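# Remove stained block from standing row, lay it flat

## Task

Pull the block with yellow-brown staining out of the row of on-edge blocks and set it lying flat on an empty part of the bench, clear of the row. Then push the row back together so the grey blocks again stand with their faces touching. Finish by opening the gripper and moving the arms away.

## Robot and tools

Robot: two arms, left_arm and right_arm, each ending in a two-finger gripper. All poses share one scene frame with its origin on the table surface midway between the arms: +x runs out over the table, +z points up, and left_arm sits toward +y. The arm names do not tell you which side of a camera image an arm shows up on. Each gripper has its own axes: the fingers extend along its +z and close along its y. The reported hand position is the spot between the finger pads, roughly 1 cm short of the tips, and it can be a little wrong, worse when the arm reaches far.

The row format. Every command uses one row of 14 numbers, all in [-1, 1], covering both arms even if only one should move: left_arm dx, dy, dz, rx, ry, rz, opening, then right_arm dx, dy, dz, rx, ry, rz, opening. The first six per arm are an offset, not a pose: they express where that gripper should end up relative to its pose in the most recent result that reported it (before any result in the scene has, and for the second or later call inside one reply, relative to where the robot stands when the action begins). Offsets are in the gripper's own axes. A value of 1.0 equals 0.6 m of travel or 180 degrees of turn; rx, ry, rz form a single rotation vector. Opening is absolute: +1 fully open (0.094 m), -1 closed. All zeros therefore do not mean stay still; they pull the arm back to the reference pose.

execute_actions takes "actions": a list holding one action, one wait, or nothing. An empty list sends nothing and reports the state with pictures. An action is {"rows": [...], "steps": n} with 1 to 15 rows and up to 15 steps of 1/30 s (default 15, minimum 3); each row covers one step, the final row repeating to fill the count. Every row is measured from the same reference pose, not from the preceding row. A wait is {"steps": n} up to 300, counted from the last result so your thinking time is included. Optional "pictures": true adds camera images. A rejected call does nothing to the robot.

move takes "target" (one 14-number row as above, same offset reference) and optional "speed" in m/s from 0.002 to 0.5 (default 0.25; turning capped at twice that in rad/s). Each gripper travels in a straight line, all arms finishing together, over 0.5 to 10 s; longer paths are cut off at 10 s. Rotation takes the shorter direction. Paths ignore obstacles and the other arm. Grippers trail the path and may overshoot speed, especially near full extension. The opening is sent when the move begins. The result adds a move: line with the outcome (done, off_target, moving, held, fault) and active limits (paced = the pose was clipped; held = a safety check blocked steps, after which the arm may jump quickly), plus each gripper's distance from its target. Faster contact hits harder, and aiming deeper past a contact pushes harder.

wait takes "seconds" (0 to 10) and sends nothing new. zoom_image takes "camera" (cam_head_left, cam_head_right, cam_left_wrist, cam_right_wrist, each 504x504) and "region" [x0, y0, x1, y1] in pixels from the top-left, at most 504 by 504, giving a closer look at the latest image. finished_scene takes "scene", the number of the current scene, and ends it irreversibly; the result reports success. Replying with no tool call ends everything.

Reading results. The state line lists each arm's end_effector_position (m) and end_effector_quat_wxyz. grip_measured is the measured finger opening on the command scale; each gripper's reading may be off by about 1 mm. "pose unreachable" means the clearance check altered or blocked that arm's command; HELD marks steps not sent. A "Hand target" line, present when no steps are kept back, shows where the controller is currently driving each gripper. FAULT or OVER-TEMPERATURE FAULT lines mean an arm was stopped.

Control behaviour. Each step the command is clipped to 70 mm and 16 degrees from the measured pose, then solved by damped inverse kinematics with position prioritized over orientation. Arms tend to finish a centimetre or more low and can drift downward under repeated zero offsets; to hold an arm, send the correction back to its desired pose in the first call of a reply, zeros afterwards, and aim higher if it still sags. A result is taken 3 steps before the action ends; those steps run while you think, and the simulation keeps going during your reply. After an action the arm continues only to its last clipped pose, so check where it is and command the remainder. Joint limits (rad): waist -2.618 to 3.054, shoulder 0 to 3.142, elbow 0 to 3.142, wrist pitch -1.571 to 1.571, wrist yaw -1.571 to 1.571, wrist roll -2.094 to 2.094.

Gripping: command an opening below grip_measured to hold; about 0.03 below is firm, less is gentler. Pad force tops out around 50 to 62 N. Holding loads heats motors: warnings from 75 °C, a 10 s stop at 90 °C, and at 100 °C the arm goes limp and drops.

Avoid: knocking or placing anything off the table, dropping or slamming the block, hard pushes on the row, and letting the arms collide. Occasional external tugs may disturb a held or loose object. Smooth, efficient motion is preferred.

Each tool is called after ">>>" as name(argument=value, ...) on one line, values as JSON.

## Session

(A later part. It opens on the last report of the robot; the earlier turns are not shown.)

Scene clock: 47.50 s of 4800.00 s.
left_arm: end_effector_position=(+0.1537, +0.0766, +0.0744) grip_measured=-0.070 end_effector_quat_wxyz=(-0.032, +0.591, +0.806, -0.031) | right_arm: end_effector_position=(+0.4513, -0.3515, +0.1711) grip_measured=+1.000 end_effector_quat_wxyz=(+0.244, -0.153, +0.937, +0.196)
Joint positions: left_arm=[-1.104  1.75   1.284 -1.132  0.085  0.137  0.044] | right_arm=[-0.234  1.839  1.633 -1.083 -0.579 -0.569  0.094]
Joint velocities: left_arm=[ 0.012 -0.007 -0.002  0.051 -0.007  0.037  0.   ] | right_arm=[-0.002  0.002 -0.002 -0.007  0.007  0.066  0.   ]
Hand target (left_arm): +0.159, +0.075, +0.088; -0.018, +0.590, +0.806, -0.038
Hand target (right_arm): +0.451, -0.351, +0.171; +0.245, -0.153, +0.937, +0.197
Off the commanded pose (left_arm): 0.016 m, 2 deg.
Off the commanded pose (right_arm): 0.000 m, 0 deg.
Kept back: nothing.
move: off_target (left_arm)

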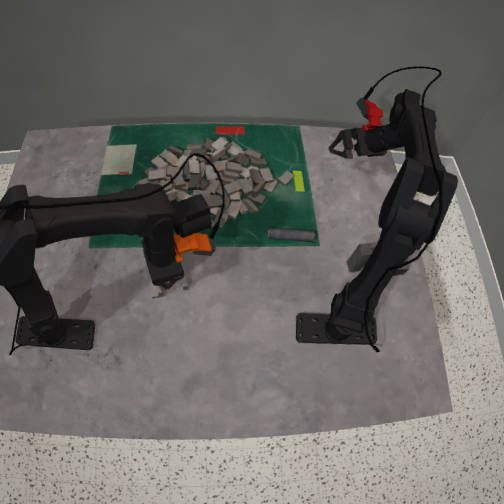

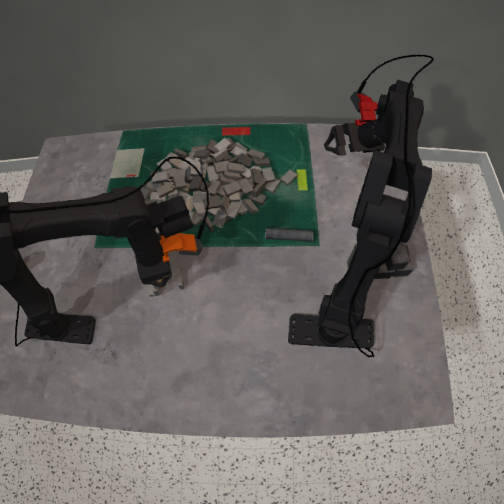

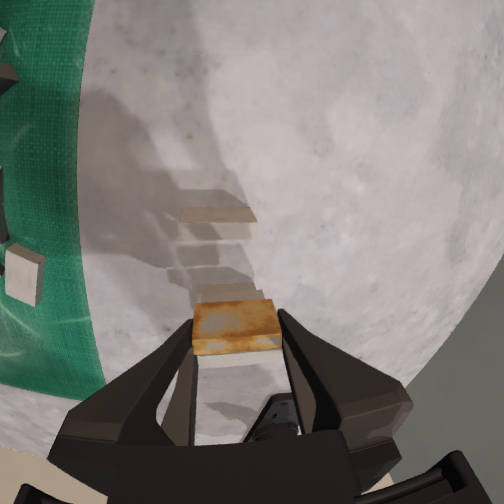

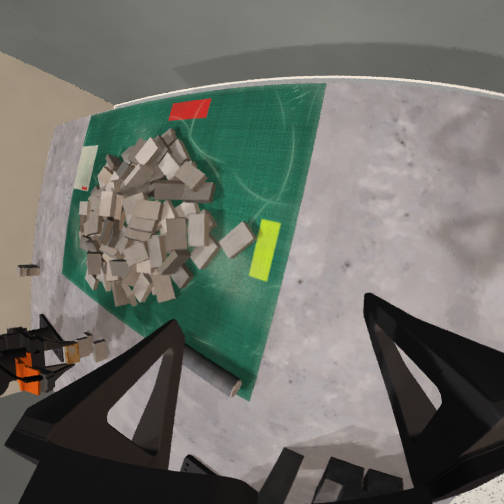

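>>> move(target=[0,-0.13,0,0,0,0,-0.2,0,0,0,0,0,0,1], speed=0.08)

>>> move(target=[0,0,0.085,0,0,0,-0.2,0,0,0,0,0,0,1], speed=0.05)

Scene clock: 49.17 s of 4800.00 s.
left_arm: end_effector_position=(+0.0816, +0.0567, +0.0745) grip_measured=-0.070 end_effector_quat_wxyz=(-0.040, +0.593, +0.804, -0.024) | right_arm: end_effector_position=(+0.4512, -0.3518, +0.1709) grip_measured=+1.000 end_effector_quat_wxyz=(+0.244, -0.153, +0.938, +0.195)
Joint positions: left_arm=[-1.347  1.75   1.284 -1.133  0.089 -0.101  0.044] | right_arm=[-0.234  1.839  1.633 -1.083 -0.577 -0.569  0.094]
Joint velocities: left_arm=[ 0.002  0.017 -0.012 -0.051  0.037 -0.022  0.001] | right_arm=[ 0.007  0.002 -0.002  0.007 -0.022 -0.066  0.   ]
Hand target (left_arm): +0.079, +0.053, +0.081; -0.034, +0.591, +0.805, -0.033
Hand target (right_arm): +0.451, -0.352, +0.171; +0.244, -0.153, +0.937, +0.196
Off the commanded pose (left_arm): 0.008 m, 1 deg.
Off the commanded pose (right_arm): 0.000 m, 0 deg.
Kept back: nothing.
move: done

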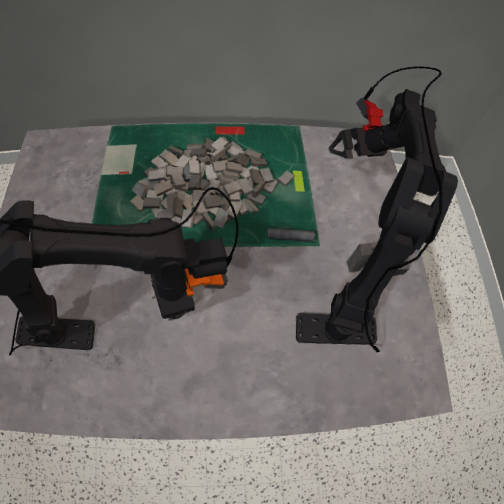

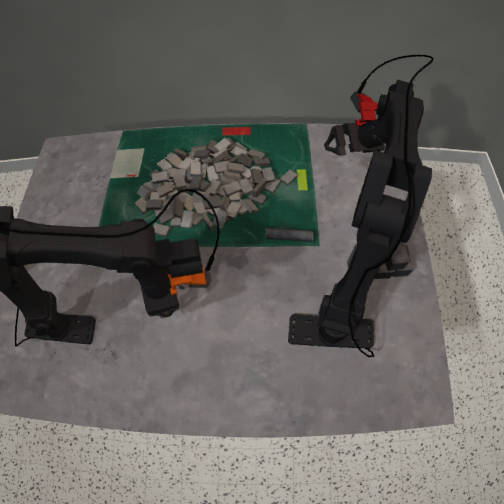

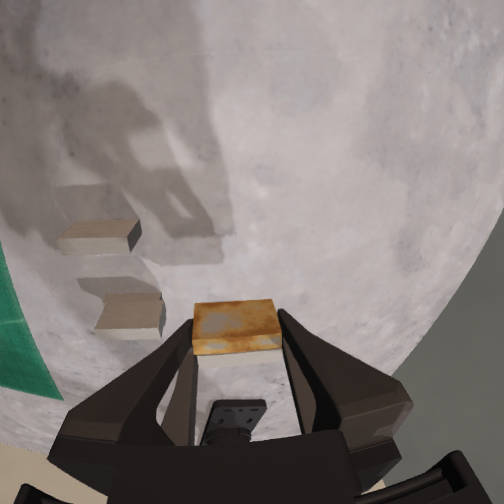

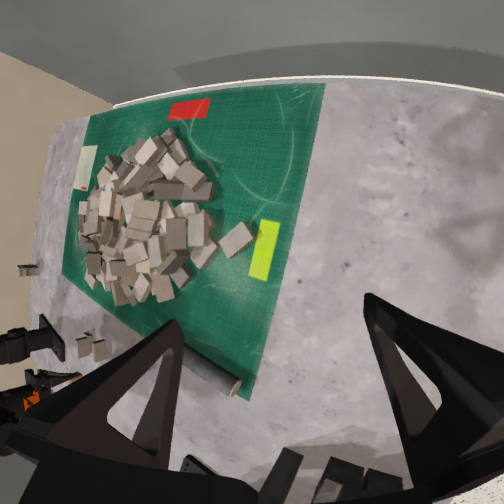

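Scene clock: 50.67 s of 4800.00 s.
left_arm: end_effector_position=(+0.0818, +0.0555, +0.0297) grip_measured=-0.070 end_effector_quat_wxyz=(-0.035, +0.592, +0.805, -0.028) | right_arm: end_effector_position=(+0.4512, -0.3520, +0.1708) grip_measured=+1.000 end_effector_quat_wxyz=(+0.244, -0.152, +0.938, +0.195)
Joint positions: left_arm=[-1.347  1.795  1.154 -0.944  0.089 -0.103  0.044] | right_arm=[-0.234  1.839  1.633 -1.083 -0.576 -0.569  0.094]
Joint velocities: left_arm=[ 0.027 -0.012  0.007 -0.022  0.037  0.022 -0.001] | right_arm=[-0.012 -0.012 -0.002  0.037 -0.007 -0.022  0.   ]
Hand target (left_arm): +0.077, +0.058, +0.024; -0.040, +0.593, +0.804, -0.024
Hand target (right_arm): +0.451, -0.352, +0.171; +0.244, -0.153, +0.938, +0.195
Off the commanded pose (left_arm): 0.008 m, 1 deg.
Off the commanded pose (right_arm): 0.000 m, 0 deg.
Kept back: nothing.
move: done

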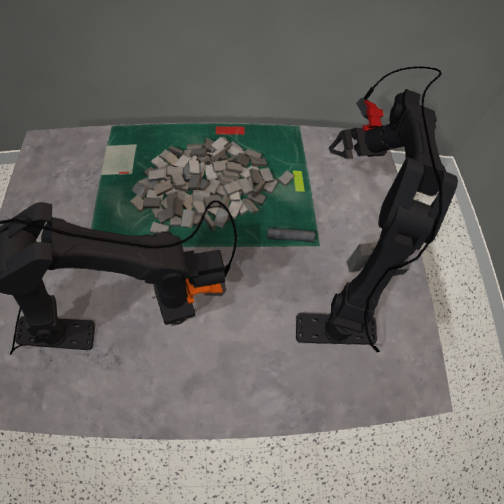

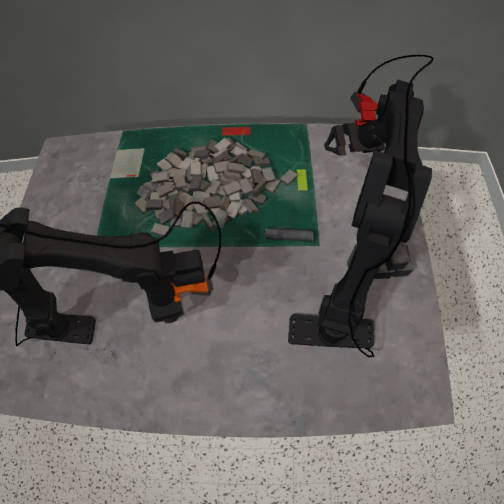

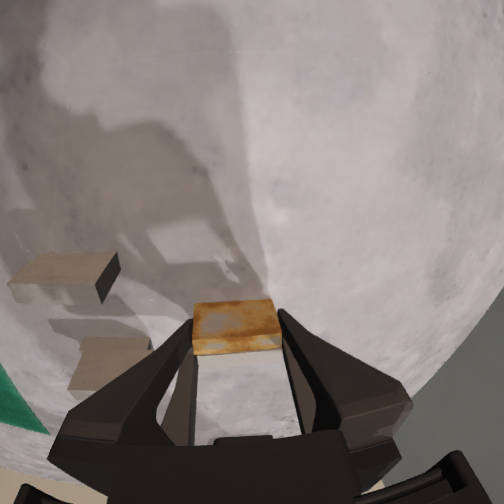

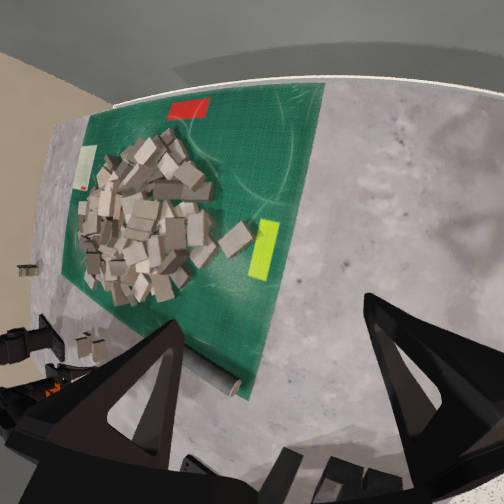

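>>> move(target=[0,0,0,0,0,0,0.4,0,0,0,0,0,0,1])

>>> move(target=[0.02,0,-0.09,0,0,0,0.4,0,0,0,0,0,0,1], speed=0.08)

>>> zoom_image(camera="cam_left_wrist", region=[60, 180, 340, 420])

Scene clock: 51.60 s of 4800.00 s.
left_arm: end_effector_position=(+0.0819, +0.0552, +0.0297) grip_measured=+0.397 end_effector_quat_wxyz=(-0.035, +0.592, +0.805, -0.028) | right_arm: end_effector_position=(+0.4512, -0.3523, +0.1706) grip_measured=+1.000 end_effector_quat_wxyz=(+0.243, -0.152, +0.938, +0.194)
Joint positions: left_arm=[-1.347  1.795  1.154 -0.943  0.089 -0.103  0.066] | right_arm=[-0.234  1.839  1.633 -1.083 -0.574 -0.569  0.094]
Joint velocities: left_arm=[ 0.017 -0.007 -0.002 -0.007  0.007  0.022 -0.   ] | right_arm=[ 0.002  0.002  0.007 -0.051 -0.007 -0.051  0.   ]
Hand target (left_arm): +0.082, +0.055, +0.030; -0.035, +0.592, +0.805, -0.028
Hand target (right_arm): +0.451, -0.352, +0.171; +0.244, -0.152, +0.938, +0.195
Off the commanded pose (left_arm): 0.000 m, 0 deg.
Off the commanded pose (right_arm): 0.000 m, 0 deg.
Kept back: nothing.
move: done

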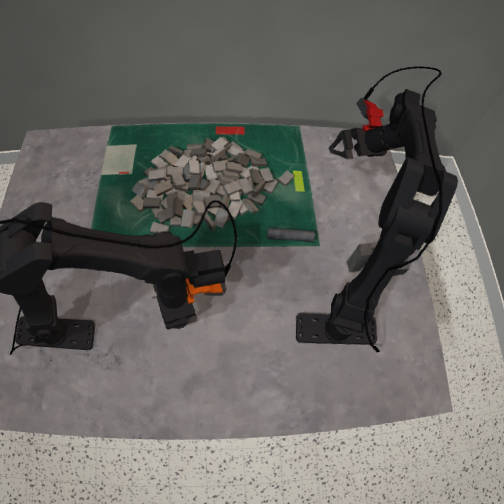

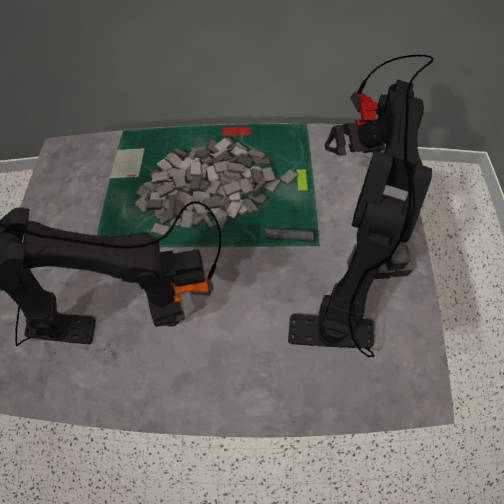

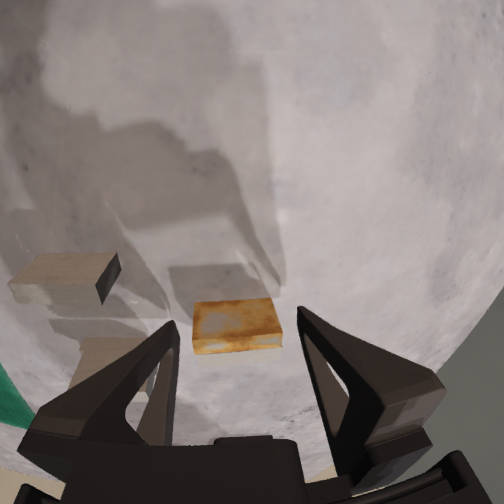

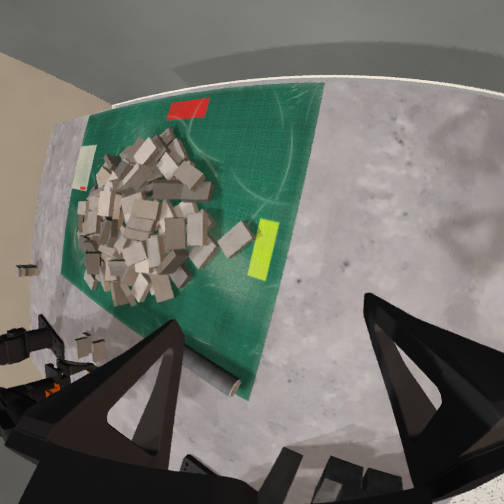

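Scene clock: 52.83 s of 4800.00 s.
left_arm: end_effector_position=(+0.0790, +0.0693, +0.0733) grip_measured=+0.397 end_effector_quat_wxyz=(-0.043, +0.591, +0.805, -0.021) | right_arm: end_effector_position=(+0.4511, -0.3526, +0.1704) grip_measured=+1.000 end_effector_quat_wxyz=(+0.243, -0.152, +0.938, +0.193)
Joint positions: left_arm=[-1.347  1.711  1.235 -1.13   0.089 -0.103  0.066] | right_arm=[-0.234  1.839  1.633 -1.083 -0.572 -0.569  0.094]
Joint velocities: left_arm=[-0.012  0.002 -0.007 -0.095 -0.051  0.022 -0.   ] | right_arm=[ 0.002 -0.017 -0.002 -0.051 -0.022 -0.007  0.   ]
Hand target (left_arm): +0.083, +0.067, +0.084; -0.035, +0.592, +0.805, -0.028
Hand target (right_arm): +0.451, -0.352, +0.171; +0.243, -0.152, +0.938, +0.194
Off the commanded pose (left_arm): 0.011 m, 1 deg.
Off the commanded pose (right_arm): 0.000 m, 0 deg.
Kept back: nothing.
move: off_target (left_arm)

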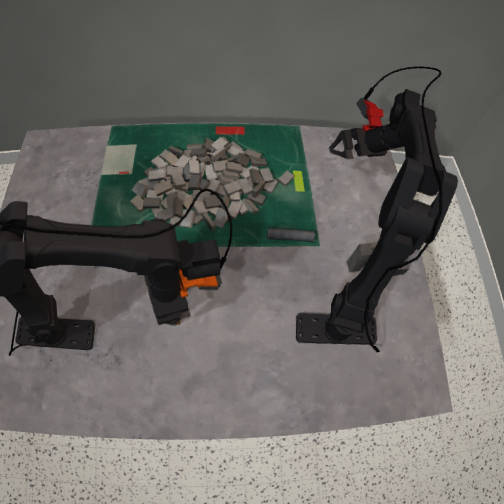

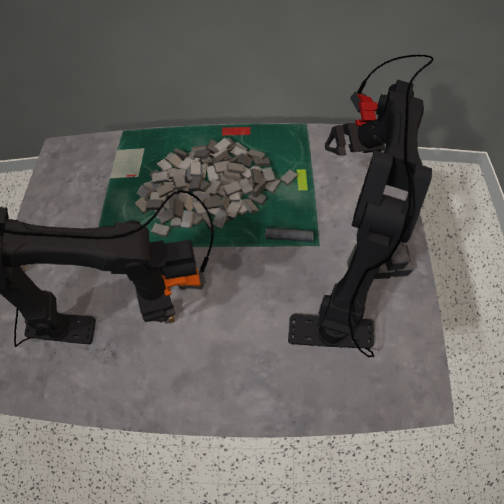

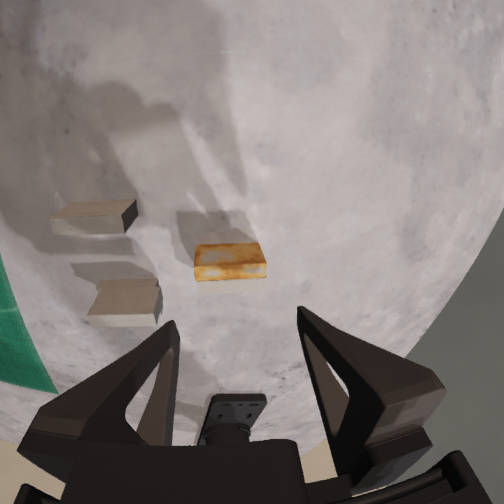

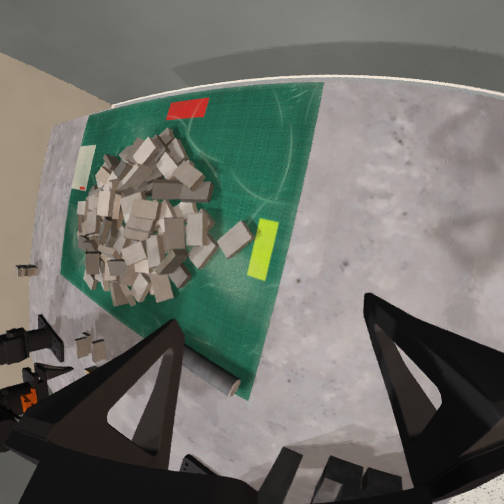

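Region (60, 180, 340, 420) of cam_left_wrist's 504x504 image, scaled by 1.800, with more detail than that image has; it fills the top 432 rows of this view, and the rest is white.

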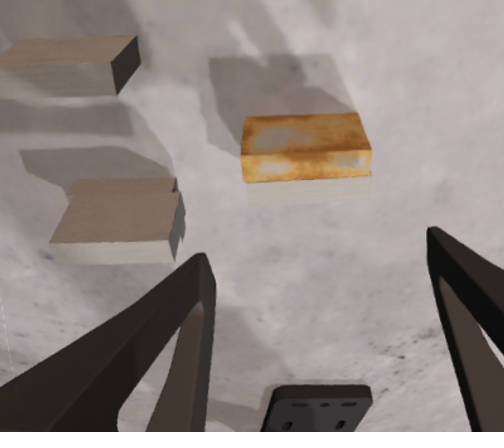

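>>> move(target=[-0.004,0,0.09,0,0,0,0.4,0,0,0,0,0,0,1], speed=0.06)

Scene clock: 54.47 s of 4800.00 s.
left_arm: end_effector_position=(+0.0799, +0.0652, +0.0281) grip_measured=+0.397 end_effector_quat_wxyz=(-0.036, +0.591, +0.806, -0.027) | right_arm: end_effector_position=(+0.4511, -0.3528, +0.1703) grip_measured=+1.000 end_effector_quat_wxyz=(+0.243, -0.152, +0.939, +0.192)
Joint positions: left_arm=[-1.347  1.765  1.11  -0.933  0.089 -0.106  0.066] | right_arm=[-0.234  1.839  1.633 -1.083 -0.571 -0.569  0.094]
Joint velocities: left_arm=[-0.012 -0.002  0.007 -0.051  0.037 -0.081 -0.002] | right_arm=[-0.002 -0.002  0.017 -0.007  0.037  0.051  0.   ]
Hand target (left_arm): +0.075, +0.068, +0.020; -0.043, +0.591, +0.805, -0.021
Hand target (right_arm): +0.451, -0.353, +0.170; +0.243, -0.152, +0.938, +0.193
Off the commanded pose (left_arm): 0.010 m, 1 deg.
Off the commanded pose (right_arm): 0.000 m, 0 deg.
Kept back: nothing.
move: done

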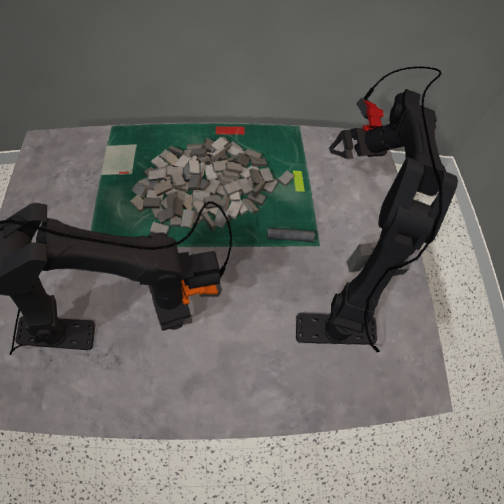

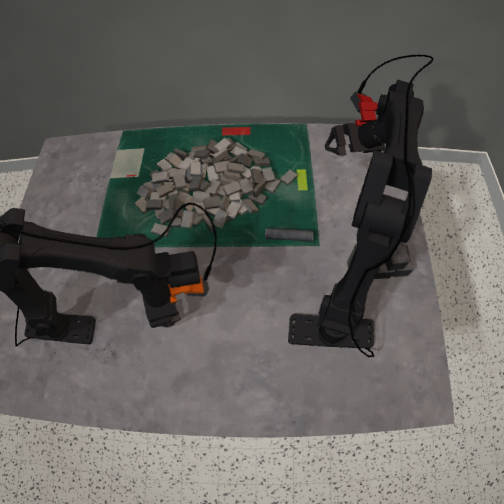

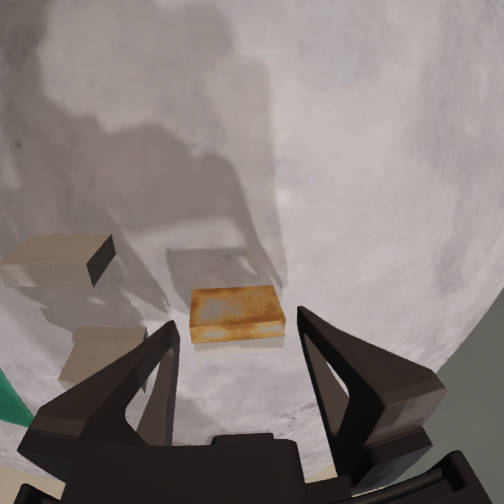

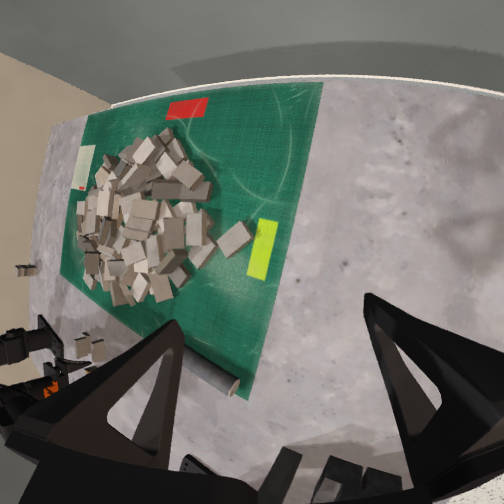

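>>> move(target=[0.016,0,0,0,0,0,0.4,0,0,0,0,0,0,1], speed=0.04)

Scene clock: 55.43 s of 4800.00 s.
left_arm: end_effector_position=(+0.0788, +0.0704, +0.0270) grip_measured=+0.397 end_effector_quat_wxyz=(-0.038, +0.590, +0.806, -0.025) | right_arm: end_effector_position=(+0.4510, -0.3531, +0.1701) grip_measured=+1.000 end_effector_quat_wxyz=(+0.242, -0.152, +0.939, +0.192)
Joint positions: left_arm=[-1.347  1.753  1.089 -0.93   0.089 -0.106  0.066] | right_arm=[-0.234  1.839  1.633 -1.083 -0.569 -0.569  0.094]
Joint velocities: left_arm=[-0.002  0.017 -0.002 -0.007 -0.022 -0.081  0.   ] | right_arm=[ 0.012 -0.007 -0.007 -0.081 -0.022  0.007  0.   ]
Hand target (left_arm): +0.077, +0.074, +0.028; -0.037, +0.591, +0.806, -0.027
Hand target (right_arm): +0.451, -0.353, +0.170; +0.243, -0.152, +0.939, +0.192
Off the commanded pose (left_arm): 0.005 m, 0 deg.
Off the commanded pose (right_arm): 0.000 m, 0 deg.
Kept back: nothing.
move: done

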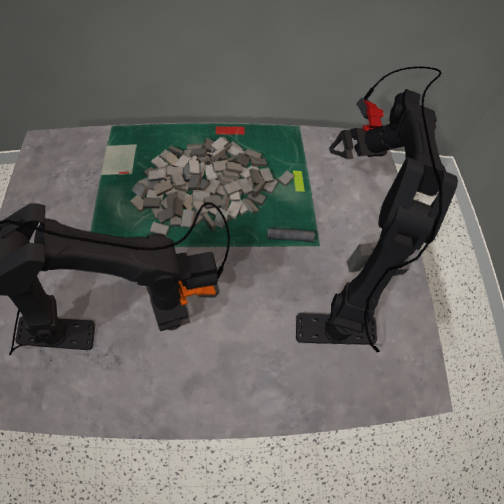

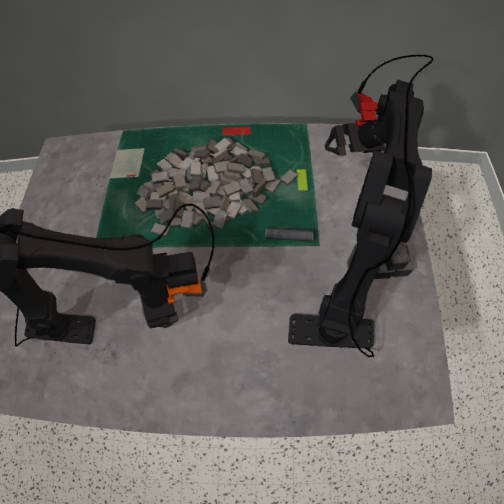

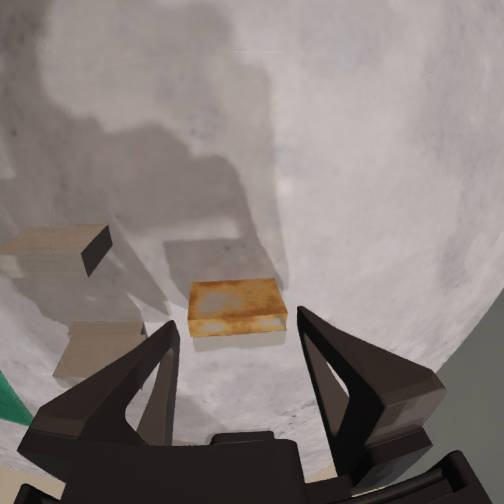

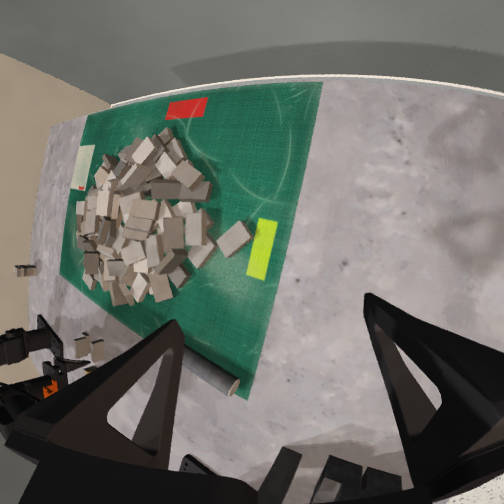

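>>> move(target=[0.004,0,0,0,0,0,-0.2,0,0,0,0,0,0,1])

>>> move(target=[0,0,-0.1,0,0,0,-0.2,0,0,0,0,0,0,1], speed=0.06)

Scene clock: 56.37 s of 4800.00 s.
left_arm: end_effector_position=(+0.0786, +0.0703, +0.0270) grip_measured=-0.070 end_effector_quat_wxyz=(-0.039, +0.590, +0.806, -0.026) | right_arm: end_effector_position=(+0.4510, -0.3534, +0.1699) grip_measured=+1.000 end_effector_quat_wxyz=(+0.242, -0.152, +0.939, +0.191)
Joint positions: left_arm=[-1.347  1.753  1.089 -0.93   0.09  -0.106  0.044] | right_arm=[-0.234  1.839  1.633 -1.083 -0.567 -0.569  0.094]
Joint velocities: left_arm=[ 0.022 -0.002 -0.007  0.022 -0.037  0.066 -0.002] | right_arm=[-0.012  0.012  0.002 -0.007 -0.051  0.022  0.   ]
Hand target (left_arm): +0.078, +0.073, +0.027; -0.038, +0.590, +0.806, -0.025
Hand target (right_arm): +0.451, -0.353, +0.170; +0.242, -0.152, +0.939, +0.192
Off the commanded pose (left_arm): 0.002 m, 0 deg.
Off the commanded pose (right_arm): 0.000 m, 0 deg.
Kept back: nothing.
move: done

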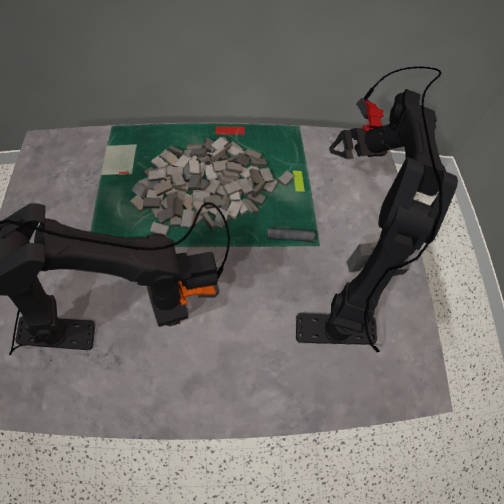

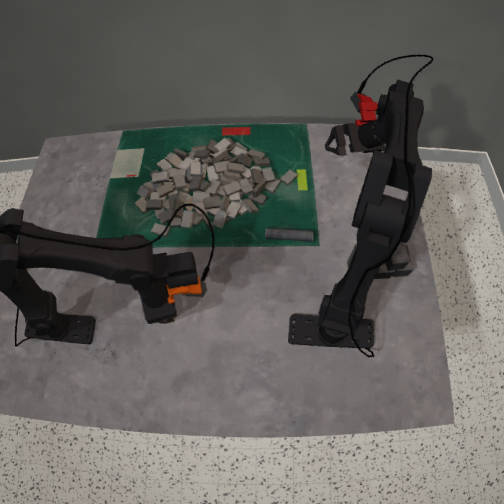

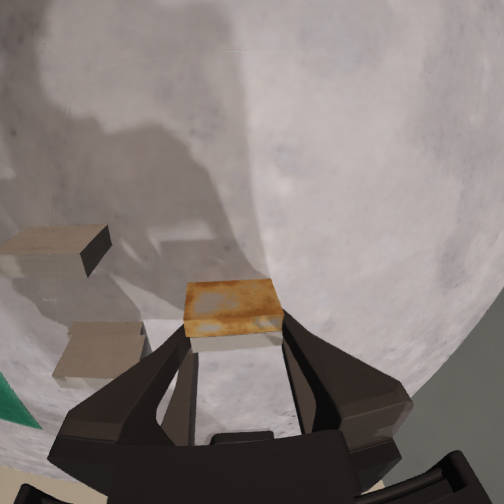

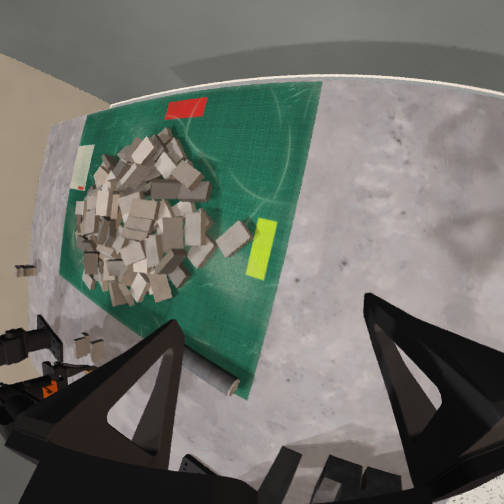

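Scene clock: 57.87 s of 4800.00 s.
left_arm: end_effector_position=(+0.0781, +0.0726, +0.0747) grip_measured=-0.070 end_effector_quat_wxyz=(-0.049, +0.592, +0.805, -0.016) | right_arm: end_effector_position=(+0.4510, -0.3536, +0.1698) grip_measured=+1.000 end_effector_quat_wxyz=(+0.242, -0.152, +0.939, +0.190)
Joint positions: left_arm=[-1.347  1.71   1.238 -1.149  0.09  -0.102  0.044] | right_arm=[-0.234  1.839  1.633 -1.083 -0.566 -0.569  0.094]
Joint velocities: left_arm=[-0.012  0.002  0.002 -0.022 -0.051 -0.007 -0.   ] | right_arm=[ 0.002  0.012 -0.002 -0.095 -0.037 -0.007  0.   ]
Hand target (left_arm): +0.084, +0.070, +0.087; -0.038, +0.590, +0.806, -0.026
Hand target (right_arm): +0.451, -0.353, +0.170; +0.242, -0.152, +0.939, +0.191
Off the commanded pose (left_arm): 0.014 m, 2 deg.
Off the commanded pose (right_arm): 0.000 m, 0 deg.
Kept back: nothing.
move: off_target (left_arm)

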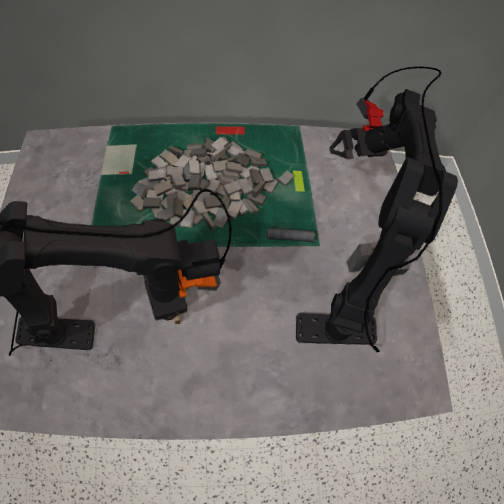

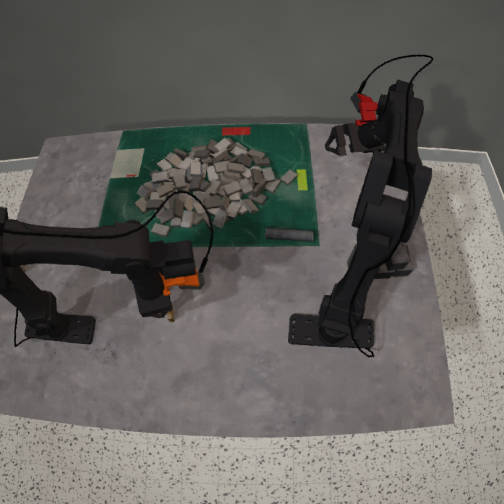

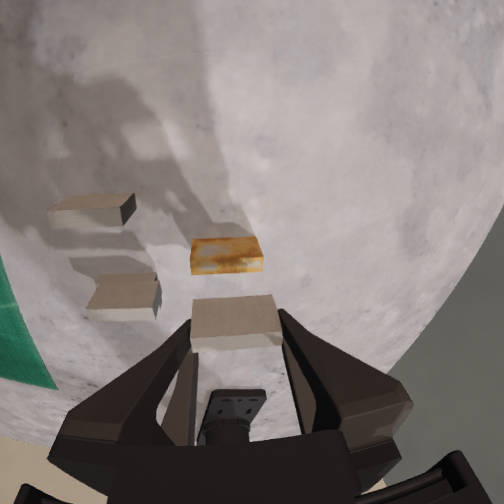

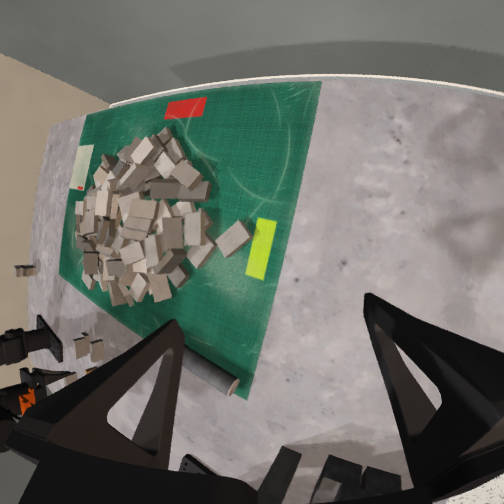

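>>> move(target=[-0.027,0.13,-0.01,0,0,0,-0.2,0,0,0,0,0,0,1], speed=0.08)

Scene clock: 59.50 s of 4800.00 s.
left_arm: end_effector_position=(+0.1547, +0.0822, +0.0713) grip_measured=-0.070 end_effector_quat_wxyz=(-0.044, +0.589, +0.807, -0.017) | right_arm: end_effector_position=(+0.4509, -0.3538, +0.1697) grip_measured=+1.000 end_effector_quat_wxyz=(+0.241, -0.152, +0.940, +0.190)
Joint positions: left_arm=[-1.101  1.767  1.291 -1.156  0.072  0.138  0.044] | right_arm=[-0.234  1.839  1.633 -1.083 -0.564 -0.569  0.094]
Joint velocities: left_arm=[ 0.002 -0.007  0.002 -0.022  0.066 -0.022 -0.   ] | right_arm=[ 0.002 -0.007  0.017 -0.007 -0.081 -0.066  0.   ]
Hand target (left_arm): +0.158, +0.081, +0.074; -0.046, +0.592, +0.805, -0.015
Hand target (right_arm): +0.451, -0.354, +0.170; +0.242, -0.152, +0.939, +0.190
Off the commanded pose (left_arm): 0.004 m, 1 deg.
Off the commanded pose (right_arm): 0.000 m, 0 deg.
Kept back: nothing.
move: done

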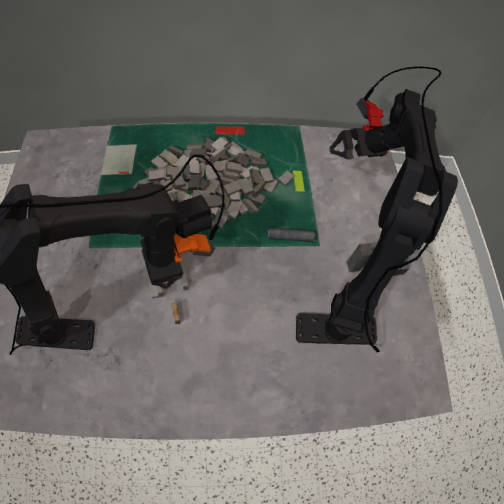

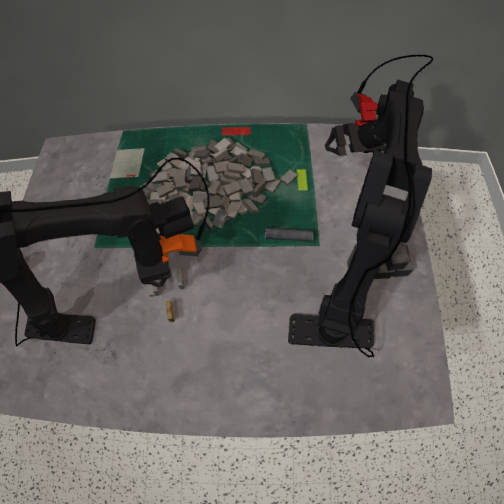

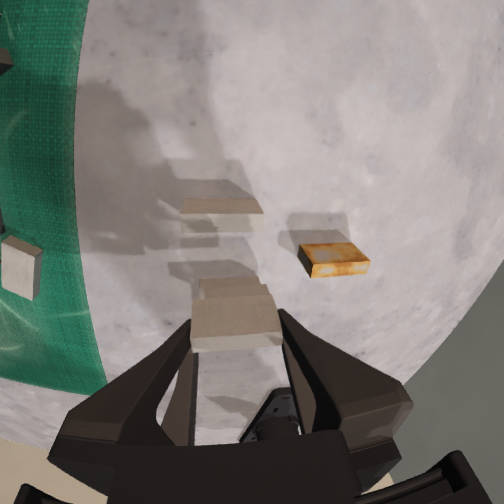

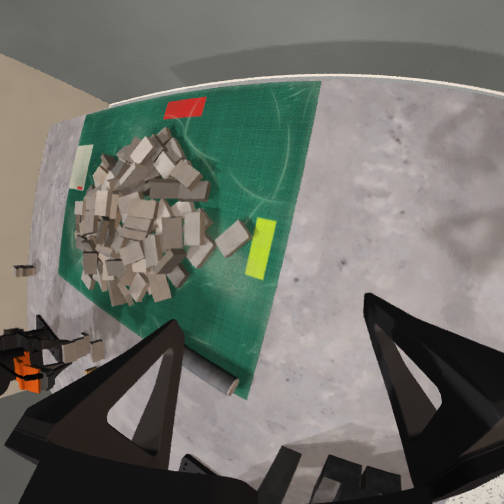

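>>> move(target=[-0.004,0,0.088,0,0,0,-0.2,0,0,0,0,0,0,1], speed=0.04)

Scene clock: 61.37 s of 4800.00 s.
left_arm: end_effector_position=(+0.1556, +0.0802, +0.0273) grip_measured=-0.070 end_effector_quat_wxyz=(-0.037, +0.589, +0.807, -0.021) | right_arm: end_effector_position=(+0.4509, -0.3541, +0.1695) grip_measured=+1.000 end_effector_quat_wxyz=(+0.241, -0.152, +0.940, +0.189)
Joint positions: left_arm=[-1.101  1.814  1.167 -0.969  0.072  0.135  0.044] | right_arm=[-0.234  1.839  1.633 -1.083 -0.562 -0.569  0.094]
Joint velocities: left_arm=[ 0.017 -0.027  0.027  0.051  0.037  0.007 -0.001] | right_arm=[-0.002 -0.007 -0.002 -0.037 -0.022 -0.081  0.   ]
Hand target (left_arm): +0.151, +0.082, +0.019; -0.044, +0.589, +0.807, -0.017
Hand target (right_arm): +0.451, -0.354, +0.170; +0.241, -0.152, +0.940, +0.189
Off the commanded pose (left_arm): 0.010 m, 1 deg.
Off the commanded pose (right_arm): 0.000 m, 0 deg.
Kept back: nothing.
move: done

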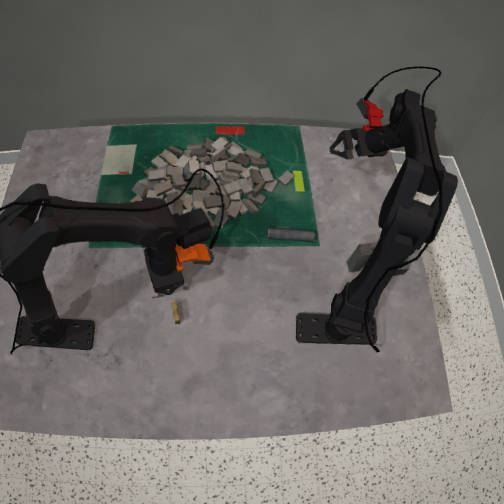

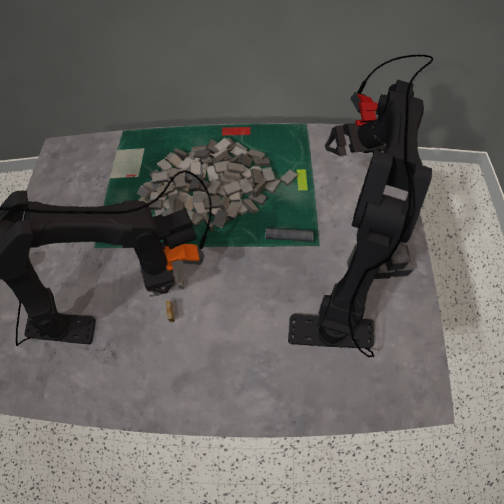

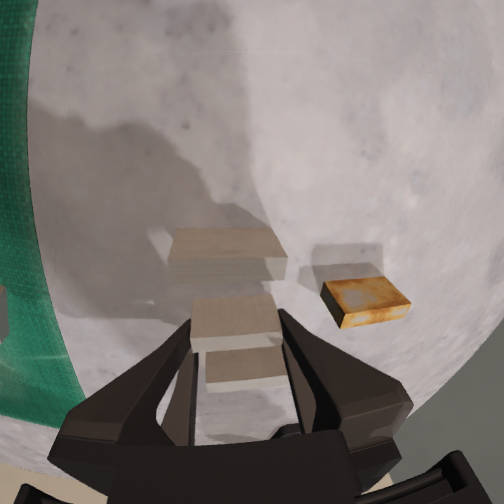

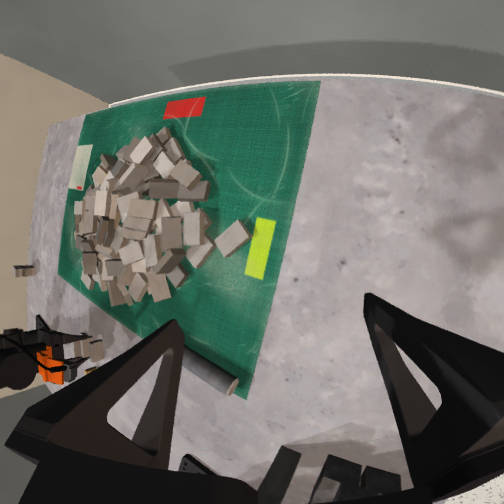

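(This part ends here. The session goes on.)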